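# Close the locker door fully so it latches

## Task

Push the locker's door closed until its latch catches. Flinging the door open hard counts as failure, as does the robot toppling or being left leaning. The door has to stay shut without the robot holding it, and at the end the robot must have released it and backed away.

## Robot and tools

Robot: TidyBot++, a single-arm mobile manipulator. The base is 0.54 m long, 0.50 m wide and 0.38 m tall and rolls on four powered casters. On top sits a seven-joint arm with a two-finger gripper. The shoulder is 0.12 m ahead of the base centre and 0.68 m off the floor. Arm segments: upper arm 0.42 m, forearm 0.31 m, hand 0.31 m (wrist to the hand point). Cameras: base_camera and wrist_camera; the wrist one looks along the hand.

Frames: the base frame has its origin on the floor below the base centre, x forward, y left, z up. hand_pose is reported in this frame and marks the midpoint between the finger pads. Its z axis runs out along the fingers and the fingers close along its y axis. The odometry frame is where the base frame was when the scene began. base_odometry counts wheel rotation only, so slip shows as travel, and it drifts a few cm and degrees over many moves. Heading is in radians, left positive, -3.142 to 3.142. base_tilt is in degrees, positive when leaning forward or right, with a fixed bias near 1 degree.

execute_actions: arguments "actions" (a list holding one action, or empty to just read state and images) and optional "cameras" (list of "base_camera", "wrist_camera" or "all"; omitted or null gives all, [] gives none). An action may contain "base", "joints", or both, plus optional "speeds"; its motions begin together.
- "base" holds exactly one relative command, an offset from where the base last measured itself: {"translate_m": d} straight ahead, metres, forward positive, -2 to 2; {"strafe_m": d} sideways, metres, left positive, -2 to 2; {"rotate_rad": d} turn in place, radians, counter-clockwise from above positive, -6.3 to 6.3.
- "joints" gives absolute target angles by name, in radians: joint_1_rad (whole arm about vertical, any angle; positive is clockwise from above, opposite to heading), joint_2_rad shoulder -2.249 to 2.249, joint_3_rad (upper-arm roll, any angle), joint_4_rad elbow -2.579 to 2.579, joint_5_rad (forearm roll, any angle), joint_6_rad wrist -2.099 to 2.099, joint_7_rad (hand roll, any angle; 1.57 with hand down puts fingers opening left-right). gripper_pos is absolute, 0 (open, ~85 mm gap) to 1 (closed, squeezing ~100 N per finger). Unlimited joints take the short way; for bigger turns send steps under half a revolution. Done-tolerances are about 0.039 rad for joints 1-4, 0.056 for 5-7, 0.03 for the gripper.
- "speeds" caps top speed for this action only: translate_m and strafe_m 0.05-0.5 m/s, rotate_rad 0.1-1.57 rad/s (defaults are the maxima). A base move needing over 8.667 s is rejected; no action runs past 15 s.
Unknown keys or out-of-range values cause the whole call to be rejected with no motion. Omitted joints or base may keep pushing toward earlier targets.

Arm geometry: with joint_1_rad 0, joint_3_rad 3.14, joint_5_rad 0 (near the start), the arm stays in the x-z plane. Lean angles from vertical: upper arm = j2, forearm = j2 - j4, hand = j2 - j4 - j6. Forward reach from the shoulder is the sum of length·sin(angle); height is the sum of length·cos(angle). The arm starts folded, hand pointing down, sticking up to 0.08 m past the base front, elbow up to 1.15 m high.

wait: "seconds" 0 to 10; commands nothing new and returns state and images.
zoom_image: "camera" (base_camera or wrist_camera) and "region" [x0, y0, x1, y1] in pixels from the top-left, at most 504 x 504, on that camera's latest full image.
finished_scene: "scene" (integer) ends the current scene irreversibly and reports success; the door must already be latched and the hand released and away.

Result lines: base_status and joint_status tell how each motion ended. "done" for the base only means the wheels turned the commanded amount; a blocked base may read done while short. "off_target": stopped away from target, maybe still pushing. "contact_stop"/"time_out": target dropped, holding in place. "joint command not followed" with a "cause:" line means a self-collision check blocked the arm targets (the base is not checked). on_its_own lists uncommanded motion. motor_effort is percent of max per motor, bracket = peak, noisy. "ARM HIT" flags a hard hit on the base or arm itself. If a call reports a stop, later calls in the same reply are skipped.

Friction leaves joints slightly off target even when "done"; fix by sending last command + (wanted − read) for all seven joints. hand_pose can be 1-2 cm wrong; trust images.

Cautions: drive slowly near the locker. Keep the door swing gentle; never let it bang open. Don't drive the base while the arm is snagged high (above ~0.8 m) or shove sideways with a raised hand; it can tip the robot. Torque sensors fault above 104.5 N m (joints 1-4) or 51.3 N m (5-7), freezing the arm 10 s; warnings appear at 56.7 / 29.4. Holding loads heats motors: MOTOR HOT at 60 °C, fault at 75 °C. Avoid hard pushes and blocked joints that keep straining. When the latch engages, open the gripper, withdraw the arm and back the base off, then confirm with images.

Each tool is called after ">>>" in YAML: its name, and indented under it one key for each argument.

## Session

I'll start by looking at the current state and camera images.

>>> execute_actions:
  actions: []

Scene clock: 0.00 s.
base_odometry: x=+0.000 y=+0.000 heading=+0.000 (m, m, rad; odometry frame)
base_tilt: forward=-0.5 right=+0.5 (deg)
base_status: not commanded
joint_positions: joint_1_rad=-0.018 joint_2_rad=-0.363 joint_3_rad=+3.179 joint_4_rad=-2.554 joint_5_rad=-0.003 joint_6_rad=-0.874 joint_7_rad=+1.578 gripper_pos=+0.000
joint_status: not commanded
motor_effort: joint_1_rad=+0 joint_2_rad=-1 joint_3_rad=-1 joint_4_rad=+13 joint_5_rad=+0 joint_6_rad=+2 joint_7_rad=+0 (%)
hand_pose: x=+0.2495 y=+0.0013 z=+0.5821 quat_wxyz=(-0.007, +0.999, -0.006, +0.038) (m; base frame)
pictures: base_camera, wrist_camera
Images, in order (width x height): base_camera 644x364, wrist_camera 644x476.

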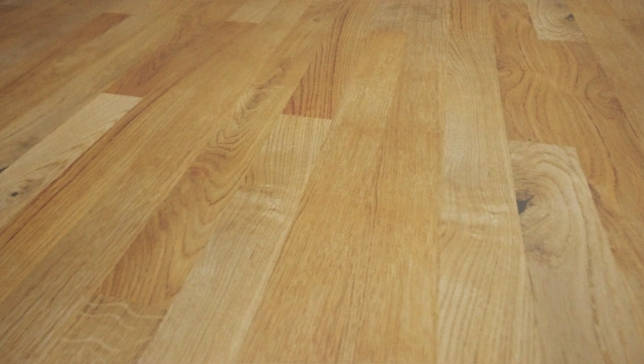

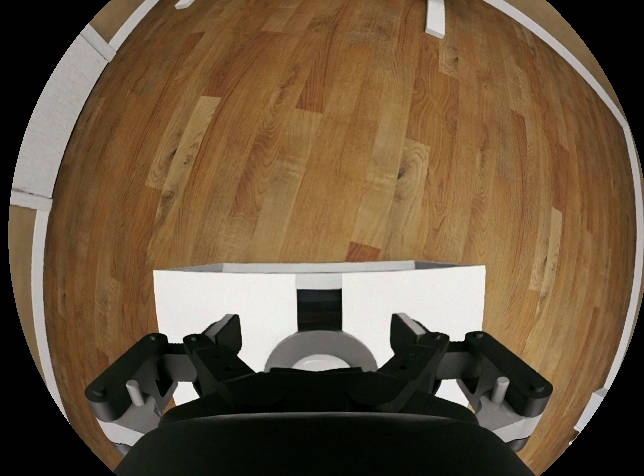

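>>> execute_actions:
  actions:
    - {"joints": {"joint_6_rad": 0.5}}

Scene clock: 1.80 s.
base_odometry: x=+0.000 y=+0.000 heading=+0.000 (m, m, rad; odometry frame)
base_tilt: forward=-0.5 right=+0.5 (deg)
base_status: not commanded
joint_positions: joint_1_rad=-0.018 joint_2_rad=-0.363 joint_3_rad=+3.179 joint_4_rad=-2.553 joint_5_rad=-0.003 joint_6_rad=+0.490 joint_7_rad=+1.578 gripper_pos=+0.000
joint_status: all done
motor_effort: joint_1_rad=+0(1) joint_2_rad=-5(5) joint_3_rad=-1(1) joint_4_rad=+17(17) joint_5_rad=+0(0) joint_6_rad=+10(10) joint_7_rad=+0(0) (%)
hand_pose: x=+0.5347 y=-0.0085 z=+0.8523 quat_wxyz=(+0.003, +0.752, -0.010, +0.660) (m; base frame)
pictures: base_camera, wrist_camera
Images, in order (width x height): base_camera 644x364, wrist_camera 644x476.

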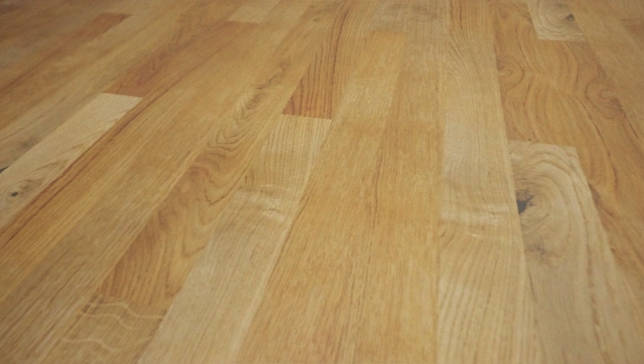

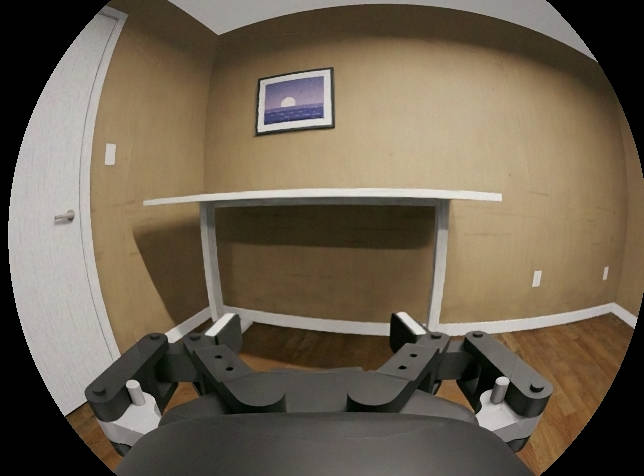

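>>> execute_actions:
  actions:
    - {"base": {"rotate_rad": -1.57}}

Scene clock: 4.30 s.
base_odometry: x=+0.000 y=+0.000 heading=-1.570 (m, m, rad; odometry frame)
base_tilt: forward=-0.5 right=+0.6 (deg)
base_status: done
joint_positions: joint_1_rad=-0.018 joint_2_rad=-0.363 joint_3_rad=+3.179 joint_4_rad=-2.553 joint_5_rad=-0.003 joint_6_rad=+0.490 joint_7_rad=+1.578 gripper_pos=+0.000
joint_status: not commanded
motor_effort: joint_1_rad=+0(2) joint_2_rad=-5(6) joint_3_rad=-1(1) joint_4_rad=+17(17) joint_5_rad=+0(0) joint_6_rad=+10(10) joint_7_rad=+0(0) (%)
hand_pose: x=+0.5347 y=-0.0085 z=+0.8523 quat_wxyz=(+0.003, +0.752, -0.010, +0.660) (m; base frame)
pictures: base_camera, wrist_camera
Images, in order (width x height): base_camera 644x364, wrist_camera 644x476.

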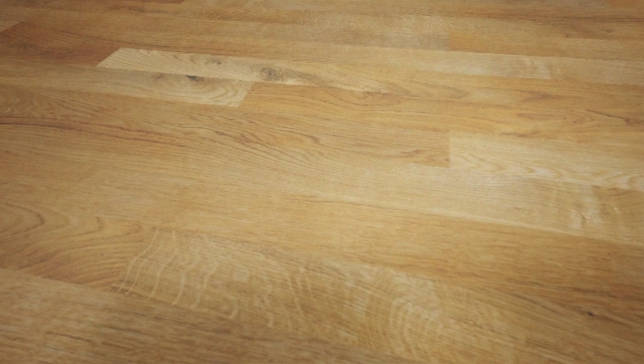

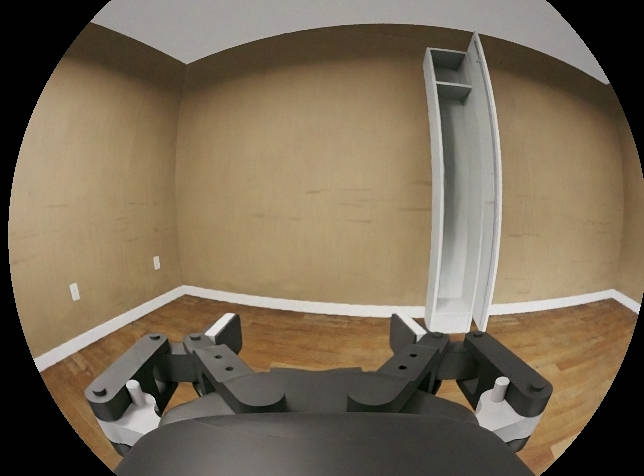

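>>> zoom_image:
  camera: "wrist_camera"
  region: [380, 20, 560, 350]

Region (380, 20, 560, 350) of wrist_camera's 644x476 image, scaled by 1.527; it fills the left 275 columns of this view, and the rest is white.

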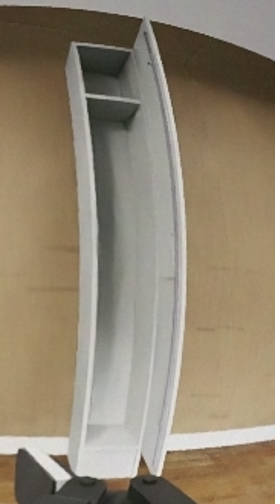

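>>> execute_actions:
  actions:
    - {"base": {"rotate_rad": -0.19}, "joints": {"joint_6_rad": 0.62, "gripper_pos": 1.0}}

>>> execute_actions:
  actions:
    - {"base": {"strafe_m": -1.0}}

Scene clock: 6.97 s.
base_odometry: x=+0.000 y=+0.000 heading=-1.760 (m, m, rad; odometry frame)
base_tilt: forward=-0.5 right=+0.5 (deg)
base_status: done
joint_positions: joint_1_rad=-0.018 joint_2_rad=-0.363 joint_3_rad=+3.179 joint_4_rad=-2.552 joint_5_rad=-0.003 joint_6_rad=+0.598 joint_7_rad=+1.578 gripper_pos=+0.999
joint_status: all done
motor_effort: joint_1_rad=+0(1) joint_2_rad=-5(6) joint_3_rad=-1(1) joint_4_rad=+17(19) joint_5_rad=+0(0) joint_6_rad=+10(11) joint_7_rad=+0(0) (%)
hand_pose: x=+0.5374 y=-0.0091 z=+0.8866 quat_wxyz=(+0.003, +0.714, -0.010, +0.700) (m; base frame)
pictures: base_camera, wrist_camera
Images, in order (width x height): base_camera 644x364, wrist_camera 644x476.

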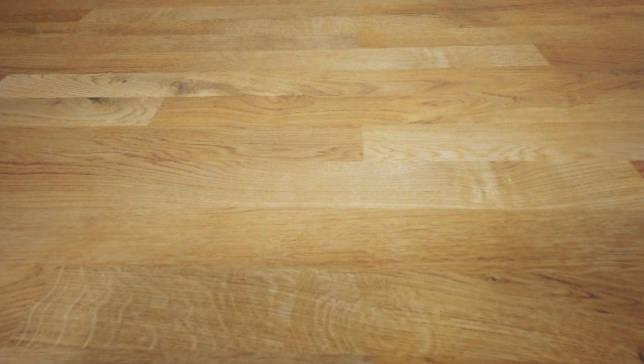

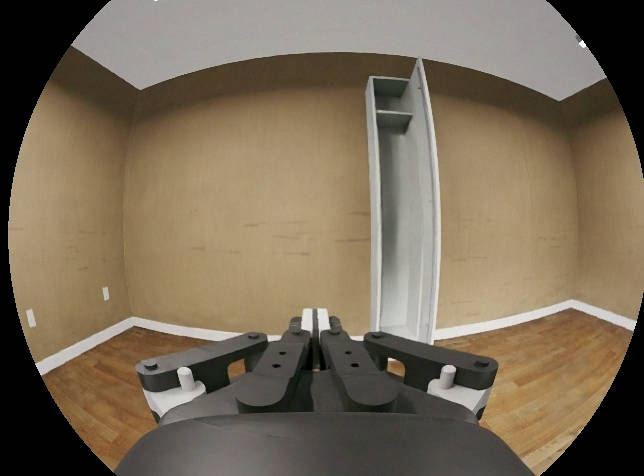

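Scene clock: 10.33 s.
base_odometry: x=-0.982 y=+0.189 heading=-1.760 (m, m, rad; odometry frame)
base_tilt: forward=-0.5 right=+0.6 (deg)
base_status: done
joint_positions: joint_1_rad=-0.018 joint_2_rad=-0.363 joint_3_rad=+3.179 joint_4_rad=-2.552 joint_5_rad=-0.003 joint_6_rad=+0.598 joint_7_rad=+1.578 gripper_pos=+0.999
joint_status: not commanded
motor_effort: joint_1_rad=-1(1) joint_2_rad=-5(6) joint_3_rad=-1(1) joint_4_rad=+17(17) joint_5_rad=+0(1) joint_6_rad=+10(10) joint_7_rad=+0(0) (%)
hand_pose: x=+0.5374 y=-0.0091 z=+0.8866 quat_wxyz=(+0.003, +0.714, -0.010, +0.700) (m; base frame)
pictures: base_camera, wrist_camera
Images, in order (width x height): base_camera 644x364, wrist_camera 644x476.

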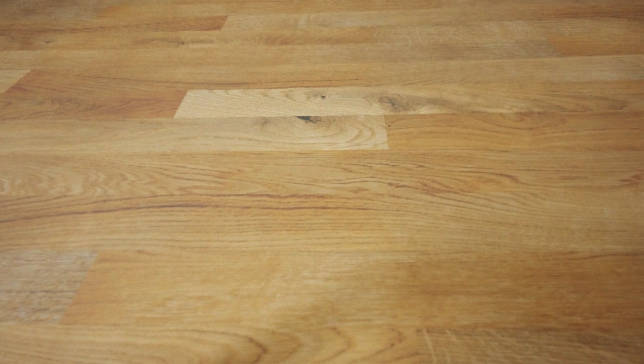

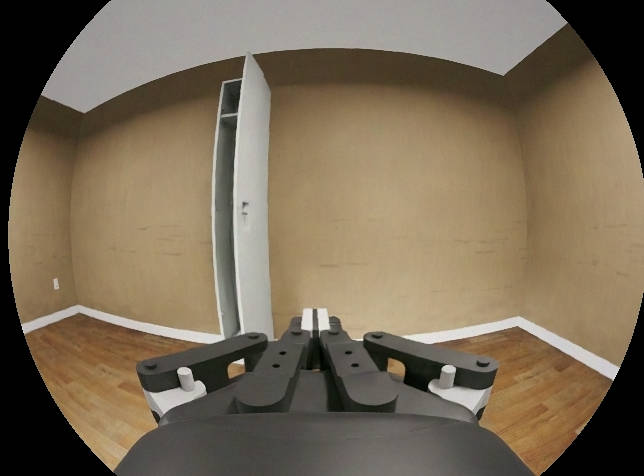

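>>> zoom_image:
  camera: "wrist_camera"
  region: [190, 160, 310, 270]

>>> zoom_image:
  camera: "wrist_camera"
  region: [170, 40, 330, 350]

Region (190, 160, 310, 270) of wrist_camera's 644x476 image, scaled by 4.200; it fills the top 462 rows of this view, and the rest is white.

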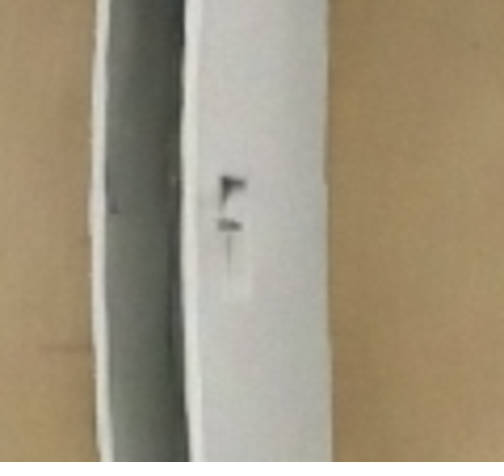

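Region (170, 40, 330, 350) of wrist_camera's 644x476 image, scaled by 1.626; it fills the left 260 columns of this view, and the rest is white.

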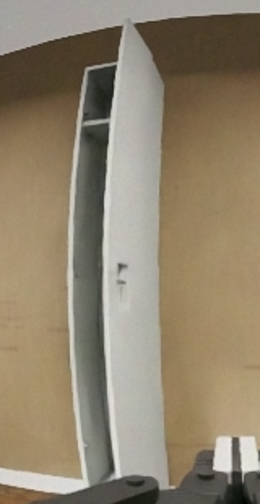

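>>> execute_actions:
  actions:
    - {"base": {"translate_m": 0.7}, "joints": {"joint_1_rad": 0.0, "joint_2_rad": 0.6, "joint_3_rad": 3.14, "joint_4_rad": -2.4, "joint_5_rad": 0.0, "joint_6_rad": 1.43, "joint_7_rad": 1.57}}

Scene clock: 15.43 s.
base_odometry: x=-1.114 y=-0.499 heading=-1.760 (m, m, rad; odometry frame)
base_tilt: forward=-0.4 right=+0.5 (deg)
base_status: done
joint_positions: joint_1_rad=-0.018 joint_2_rad=+0.596 joint_3_rad=+3.168 joint_4_rad=-2.409 joint_5_rad=-0.003 joint_6_rad=+1.397 joint_7_rad=+1.578 gripper_pos=+0.999
joint_status: all done
motor_effort: joint_1_rad=+0(0) joint_2_rad=-27(29) joint_3_rad=-2(0) joint_4_rad=+7(18) joint_5_rad=+0(0) joint_6_rad=+10(10) joint_7_rad=+0(0) (%)
hand_pose: x=+0.7092 y=-0.0019 z=+0.7069 quat_wxyz=(+0.010, +0.720, +0.005, +0.694) (m; base frame)
pictures: base_camera, wrist_camera
Images, in order (width x height): base_camera 644x364, wrist_camera 644x476.

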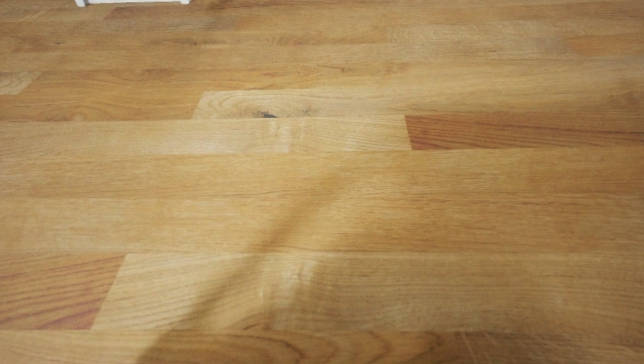

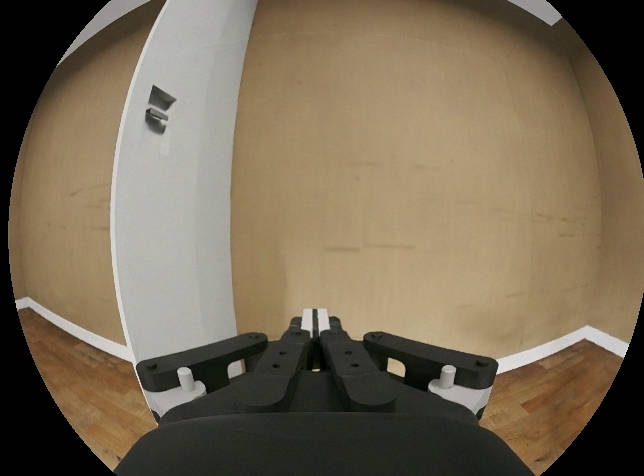

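>>> zoom_image:
  camera: "wrist_camera"
  region: [90, 50, 260, 260]

>>> zoom_image:
  camera: "base_camera"
  region: [40, 0, 320, 60]

Region (90, 50, 260, 260) of wrist_camera's 644x476 image, scaled by 2.400; it fills the left 408 columns of this view, and the rest is white.

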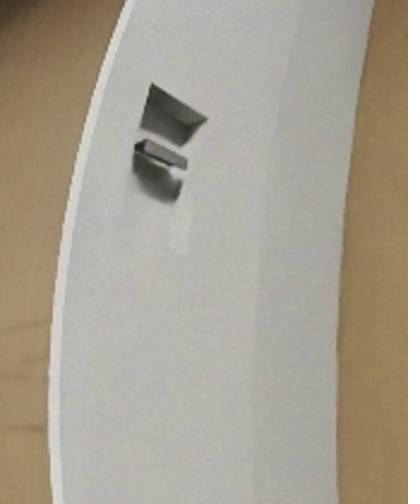

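Region (40, 0, 320, 60) of base_camera's 644x364 image, scaled by 1.800; it fills the top 108 rows of this view, and the rest is white.

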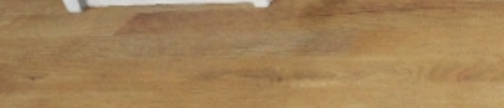

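>>> execute_actions:
  actions:
    - {"base": {"translate_m": 0.42}, "joints": {"joint_1_rad": -0.42}}

Scene clock: 18.93 s.
base_odometry: x=-1.194 y=-0.911 heading=-1.761 (m, m, rad; odometry frame)
base_tilt: forward=-0.4 right=+0.5 (deg)
base_status: done
joint_positions: joint_1_rad=-0.395 joint_2_rad=+0.597 joint_3_rad=+3.159 joint_4_rad=-2.406 joint_5_rad=-0.003 joint_6_rad=+1.398 joint_7_rad=+1.578 gripper_pos=+0.999
joint_status: all done
motor_effort: joint_1_rad=+0(4) joint_2_rad=-27(28) joint_3_rad=-2(3) joint_4_rad=+7(8) joint_5_rad=+0(1) joint_6_rad=+10(11) joint_7_rad=+0(0) (%)
hand_pose: x=+0.6678 y=+0.2203 z=+0.7082 quat_wxyz=(-0.125, +0.705, +0.140, +0.684) (m; base frame)
pictures: base_camera, wrist_camera
Images, in order (width x height): base_camera 644x364, wrist_camera 644x476.

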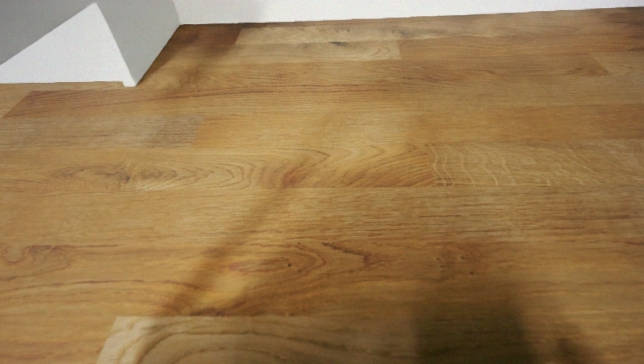

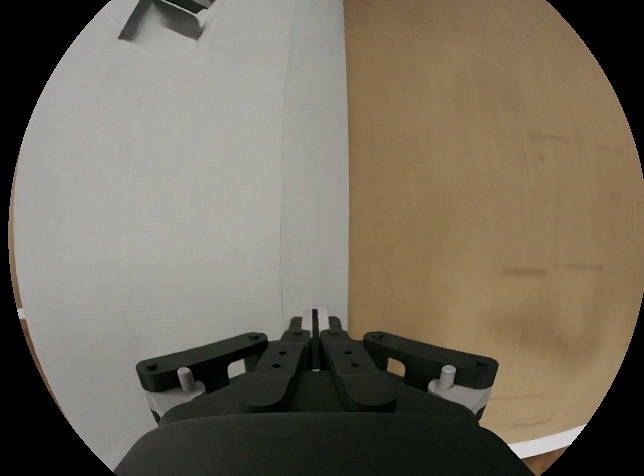

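>>> execute_actions:
  actions:
    - {"base": {"strafe_m": 0.29}, "speeds": {"strafe_m": 0.1}}

Scene clock: 23.03 s.
base_odometry: x=-0.909 y=-0.966 heading=-1.761 (m, m, rad; odometry frame)
base_tilt: forward=-0.5 right=+0.5 (deg)
base_status: done
joint_positions: joint_1_rad=-0.404 joint_2_rad=+0.597 joint_3_rad=+3.158 joint_4_rad=-2.406 joint_5_rad=-0.009 joint_6_rad=+1.399 joint_7_rad=+1.578 gripper_pos=+0.999
joint_status: not commanded
motor_effort: joint_1_rad=+0(9) joint_2_rad=-27(28) joint_3_rad=-1(9) joint_4_rad=+7(11) joint_5_rad=+0(6) joint_6_rad=+10(11) joint_7_rad=+0(0) (%)
hand_pose: x=+0.6663 y=+0.2237 z=+0.7081 quat_wxyz=(-0.127, +0.705, +0.141, +0.684) (m; base frame)
pictures: base_camera, wrist_camera
Images, in order (width x height): base_camera 644x364, wrist_camera 644x476.

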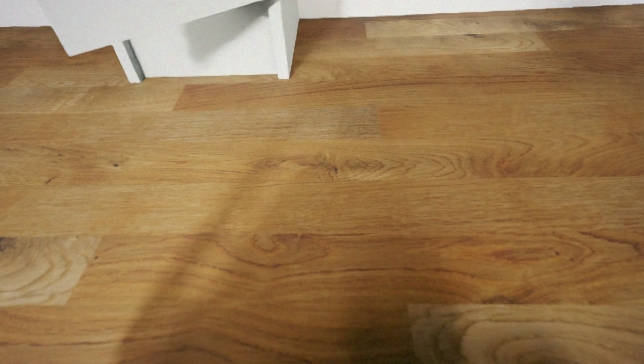

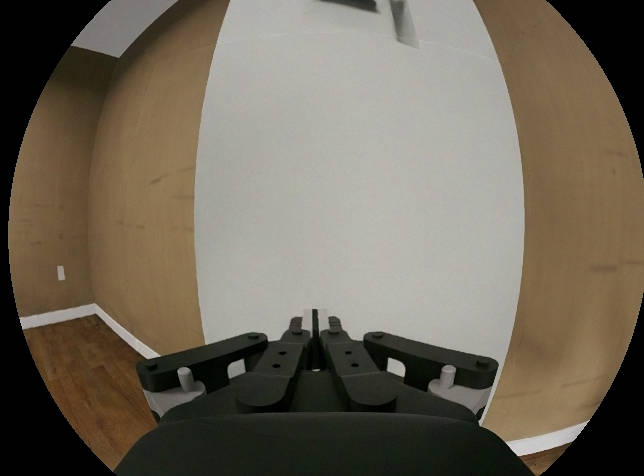

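>>> execute_actions:
  actions:
    - {"base": {"translate_m": 0.12}, "speeds": {"translate_m": 0.07}}

Scene clock: 25.87 s.
base_odometry: x=-0.931 y=-1.084 heading=-1.761 (m, m, rad; odometry frame)
base_tilt: forward=-0.4 right=+0.5 (deg)
base_status: done
joint_positions: joint_1_rad=-0.404 joint_2_rad=+0.596 joint_3_rad=+3.158 joint_4_rad=-2.406 joint_5_rad=-0.009 joint_6_rad=+1.400 joint_7_rad=+1.578 gripper_pos=+0.999
joint_status: not commanded
motor_effort: joint_1_rad=+0(1) joint_2_rad=-27(28) joint_3_rad=-2(2) joint_4_rad=+7(11) joint_5_rad=+0(1) joint_6_rad=+10(10) joint_7_rad=+0(0) (%)
hand_pose: x=+0.6664 y=+0.2237 z=+0.7088 quat_wxyz=(-0.127, +0.704, +0.141, +0.684) (m; base frame)
pictures: base_camera, wrist_camera
Images, in order (width x height): base_camera 644x364, wrist_camera 644x476.

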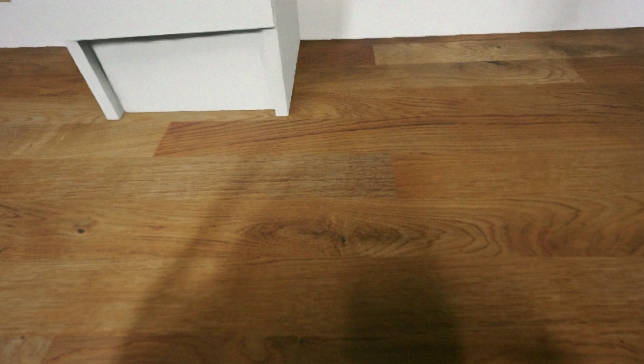

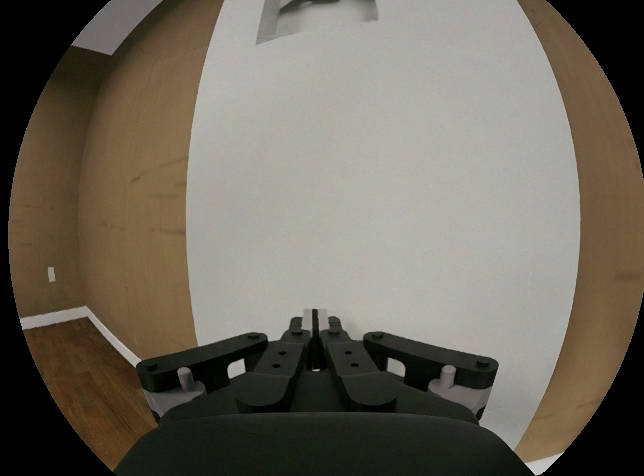

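>>> zoom_image:
  camera: "base_camera"
  region: [0, 0, 320, 140]

Region (0, 0, 320, 140) of base_camera's 644x364 image, scaled by 1.575; it fills the top 220 rows of this view, and the rest is white.

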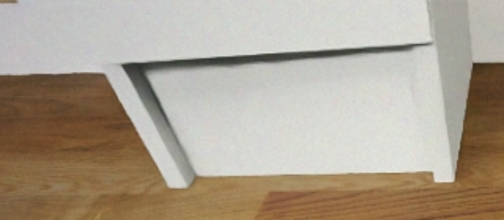

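>>> execute_actions:
  actions:
    - {"base": {"translate_m": 0.03}, "speeds": {"translate_m": 0.05}}

Scene clock: 27.27 s.
base_odometry: x=-0.937 y=-1.113 heading=-1.760 (m, m, rad; odometry frame)
base_tilt: forward=-0.5 right=+0.5 (deg)
base_status: done
joint_positions: joint_1_rad=-0.409 joint_2_rad=+0.584 joint_3_rad=+3.151 joint_4_rad=-2.447 joint_5_rad=-0.009 joint_6_rad=+1.420 joint_7_rad=+1.578 gripper_pos=+0.999
joint_status: not commanded
motor_effort: joint_1_rad=+1(2) joint_2_rad=-22(27) joint_3_rad=+0(2) joint_4_rad=+15(17) joint_5_rad=-1(3) joint_6_rad=+8(11) joint_7_rad=+0(0) (%)
hand_pose: x=+0.6515 y=+0.2245 z=+0.7082 quat_wxyz=(-0.131, +0.706, +0.144, +0.681) (m; base frame)
pictures: base_camera, wrist_camera
Images, in order (width x height): base_camera 644x364, wrist_camera 644x476.

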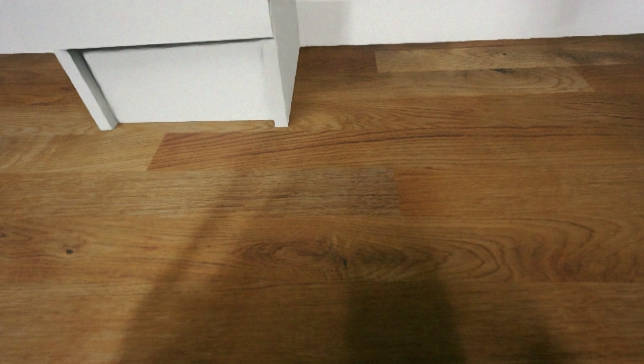

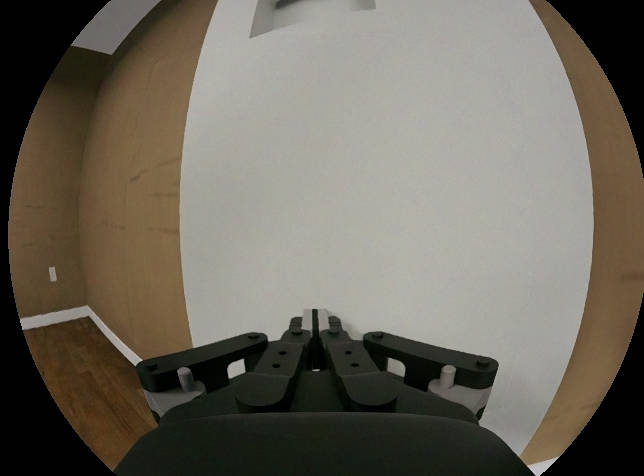

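>>> zoom_image:
  camera: "base_camera"
  region: [30, 20, 310, 140]

>>> zoom_image:
  camera: "wrist_camera"
  region: [200, 0, 420, 60]

Region (30, 20, 310, 140) of base_camera's 644x364 image, scaled by 1.800; it fills the top 216 rows of this view, and the rest is white.

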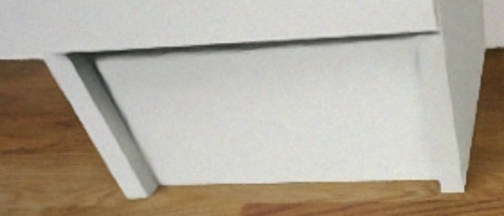

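Region (200, 0, 420, 60) of wrist_camera's 644x476 image, scaled by 2.291; it fills the top 137 rows of this view, and the rest is white.

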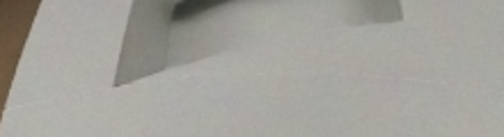

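>>> execute_actions:
  actions:
    - {"base": {"translate_m": 0.03}, "speeds": {"translate_m": 0.05}}

Scene clock: 28.57 s.
base_odometry: x=-0.942 y=-1.142 heading=-1.760 (m, m, rad; odometry frame)
base_tilt: forward=-0.5 right=+0.5 (deg)
base_status: done
joint_positions: joint_1_rad=-0.426 joint_2_rad=+0.583 joint_3_rad=+3.136 joint_4_rad=-2.467 joint_5_rad=+0.004 joint_6_rad=+1.425 joint_7_rad=+1.578 gripper_pos=+0.999
joint_status: not commanded
motor_effort: joint_1_rad=+5(6) joint_2_rad=-23(25) joint_3_rad=+3(5) joint_4_rad=+18(30) joint_5_rad=-4(5) joint_6_rad=+9(10) joint_7_rad=+0(0) (%)
hand_pose: x=+0.6371 y=+0.2407 z=+0.7032 quat_wxyz=(-0.147, +0.709, +0.158, +0.672) (m; base frame)
pictures: base_camera, wrist_camera
Images, in order (width x height): base_camera 644x364, wrist_camera 644x476.

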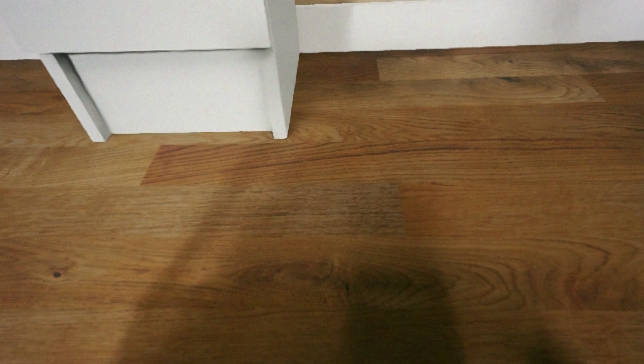

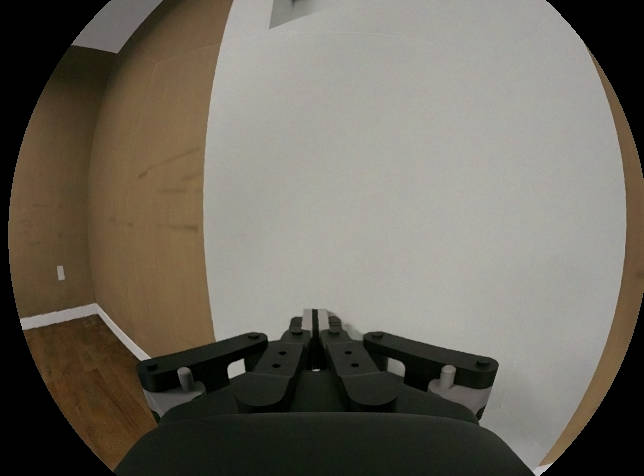

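>>> zoom_image:
  camera: "base_camera"
  region: [20, 20, 310, 150]

Region (20, 20, 310, 150) of base_camera's 644x364 image, scaled by 1.738; it fills the top 226 rows of this view, and the rest is white.

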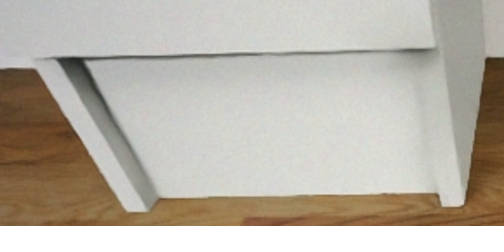

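>>> execute_actions:
  actions:
    - {"base": {"translate_m": -0.3}}

Scene clock: 30.70 s.
base_odometry: x=-0.885 y=-0.848 heading=-1.760 (m, m, rad; odometry frame)
base_tilt: forward=-0.5 right=+0.5 (deg)
base_status: done
joint_positions: joint_1_rad=-0.426 joint_2_rad=+0.599 joint_3_rad=+3.136 joint_4_rad=-2.398 joint_5_rad=+0.004 joint_6_rad=+1.425 joint_7_rad=+1.578 gripper_pos=+0.999
joint_status: not commanded
motor_effort: joint_1_rad=+0(5) joint_2_rad=-27(29) joint_3_rad=-2(3) joint_4_rad=+7(17) joint_5_rad=+0(4) joint_6_rad=+10(13) joint_7_rad=+0(0) (%)
hand_pose: x=+0.6578 y=+0.2498 z=+0.7180 quat_wxyz=(-0.151, +0.691, +0.154, +0.691) (m; base frame)
pictures: base_camera, wrist_camera
Images, in order (width x height): base_camera 644x364, wrist_camera 644x476.

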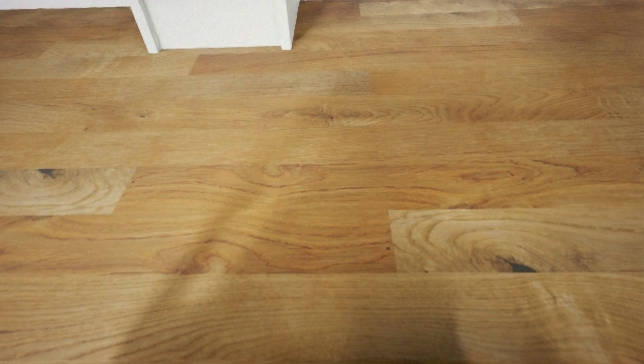

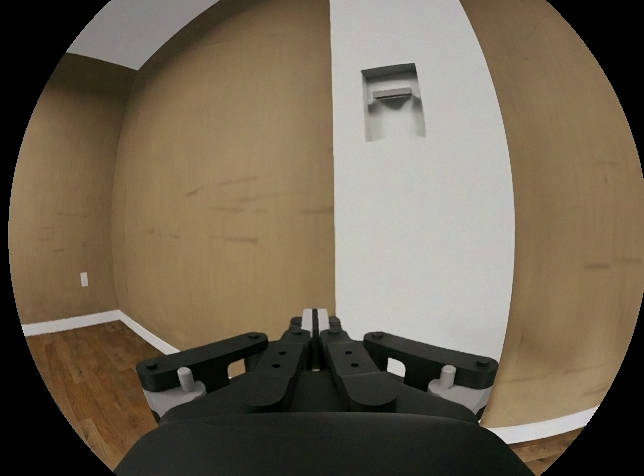

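>>> zoom_image:
  camera: "wrist_camera"
  region: [320, 40, 460, 160]

Region (320, 40, 460, 160) of wrist_camera's 644x476 image, scaled by 3.600; it fills the top 432 rows of this view, and the rest is white.

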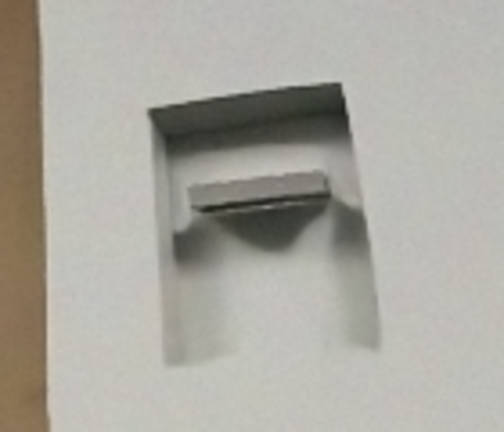

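>>> execute_actions:
  actions:
    - {"joints": {"joint_6_rad": 0.6, "joint_1_rad": -0.2}}

Scene clock: 32.70 s.
base_odometry: x=-0.885 y=-0.848 heading=-1.760 (m, m, rad; odometry frame)
base_tilt: forward=-0.5 right=+0.5 (deg)
base_status: not commanded
joint_positions: joint_1_rad=-0.219 joint_2_rad=+0.599 joint_3_rad=+3.136 joint_4_rad=-2.398 joint_5_rad=+0.004 joint_6_rad=+0.618 joint_7_rad=+1.578 gripper_pos=+0.999
joint_status: all done
motor_effort: joint_1_rad=+0(2) joint_2_rad=-25(27) joint_3_rad=-2(3) joint_4_rad=+5(7) joint_5_rad=+0(1) joint_6_rad=+7(10) joint_7_rad=+0(0) (%)
hand_pose: x=+0.6037 y=+0.1128 z=+0.4933 quat_wxyz=(-0.042, +0.922, +0.108, +0.370) (m; base frame)
pictures: base_camera, wrist_camera
Images, in order (width x height): base_camera 644x364, wrist_camera 644x476.

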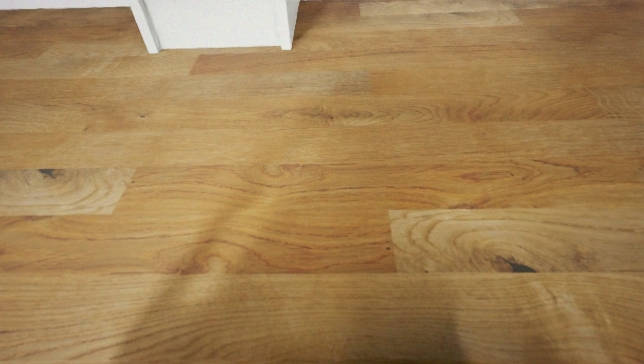

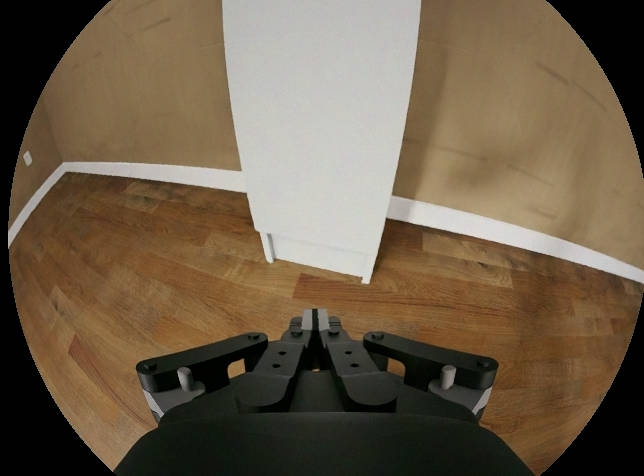

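>>> zoom_image:
  camera: "wrist_camera"
  region: [230, 190, 410, 300]

Region (230, 190, 410, 300) of wrist_camera's 644x476 image, scaled by 2.800.

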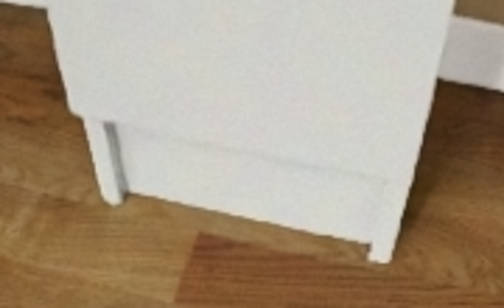

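>>> finished_scene:
  scene: 1

The scene is finished: the task was done.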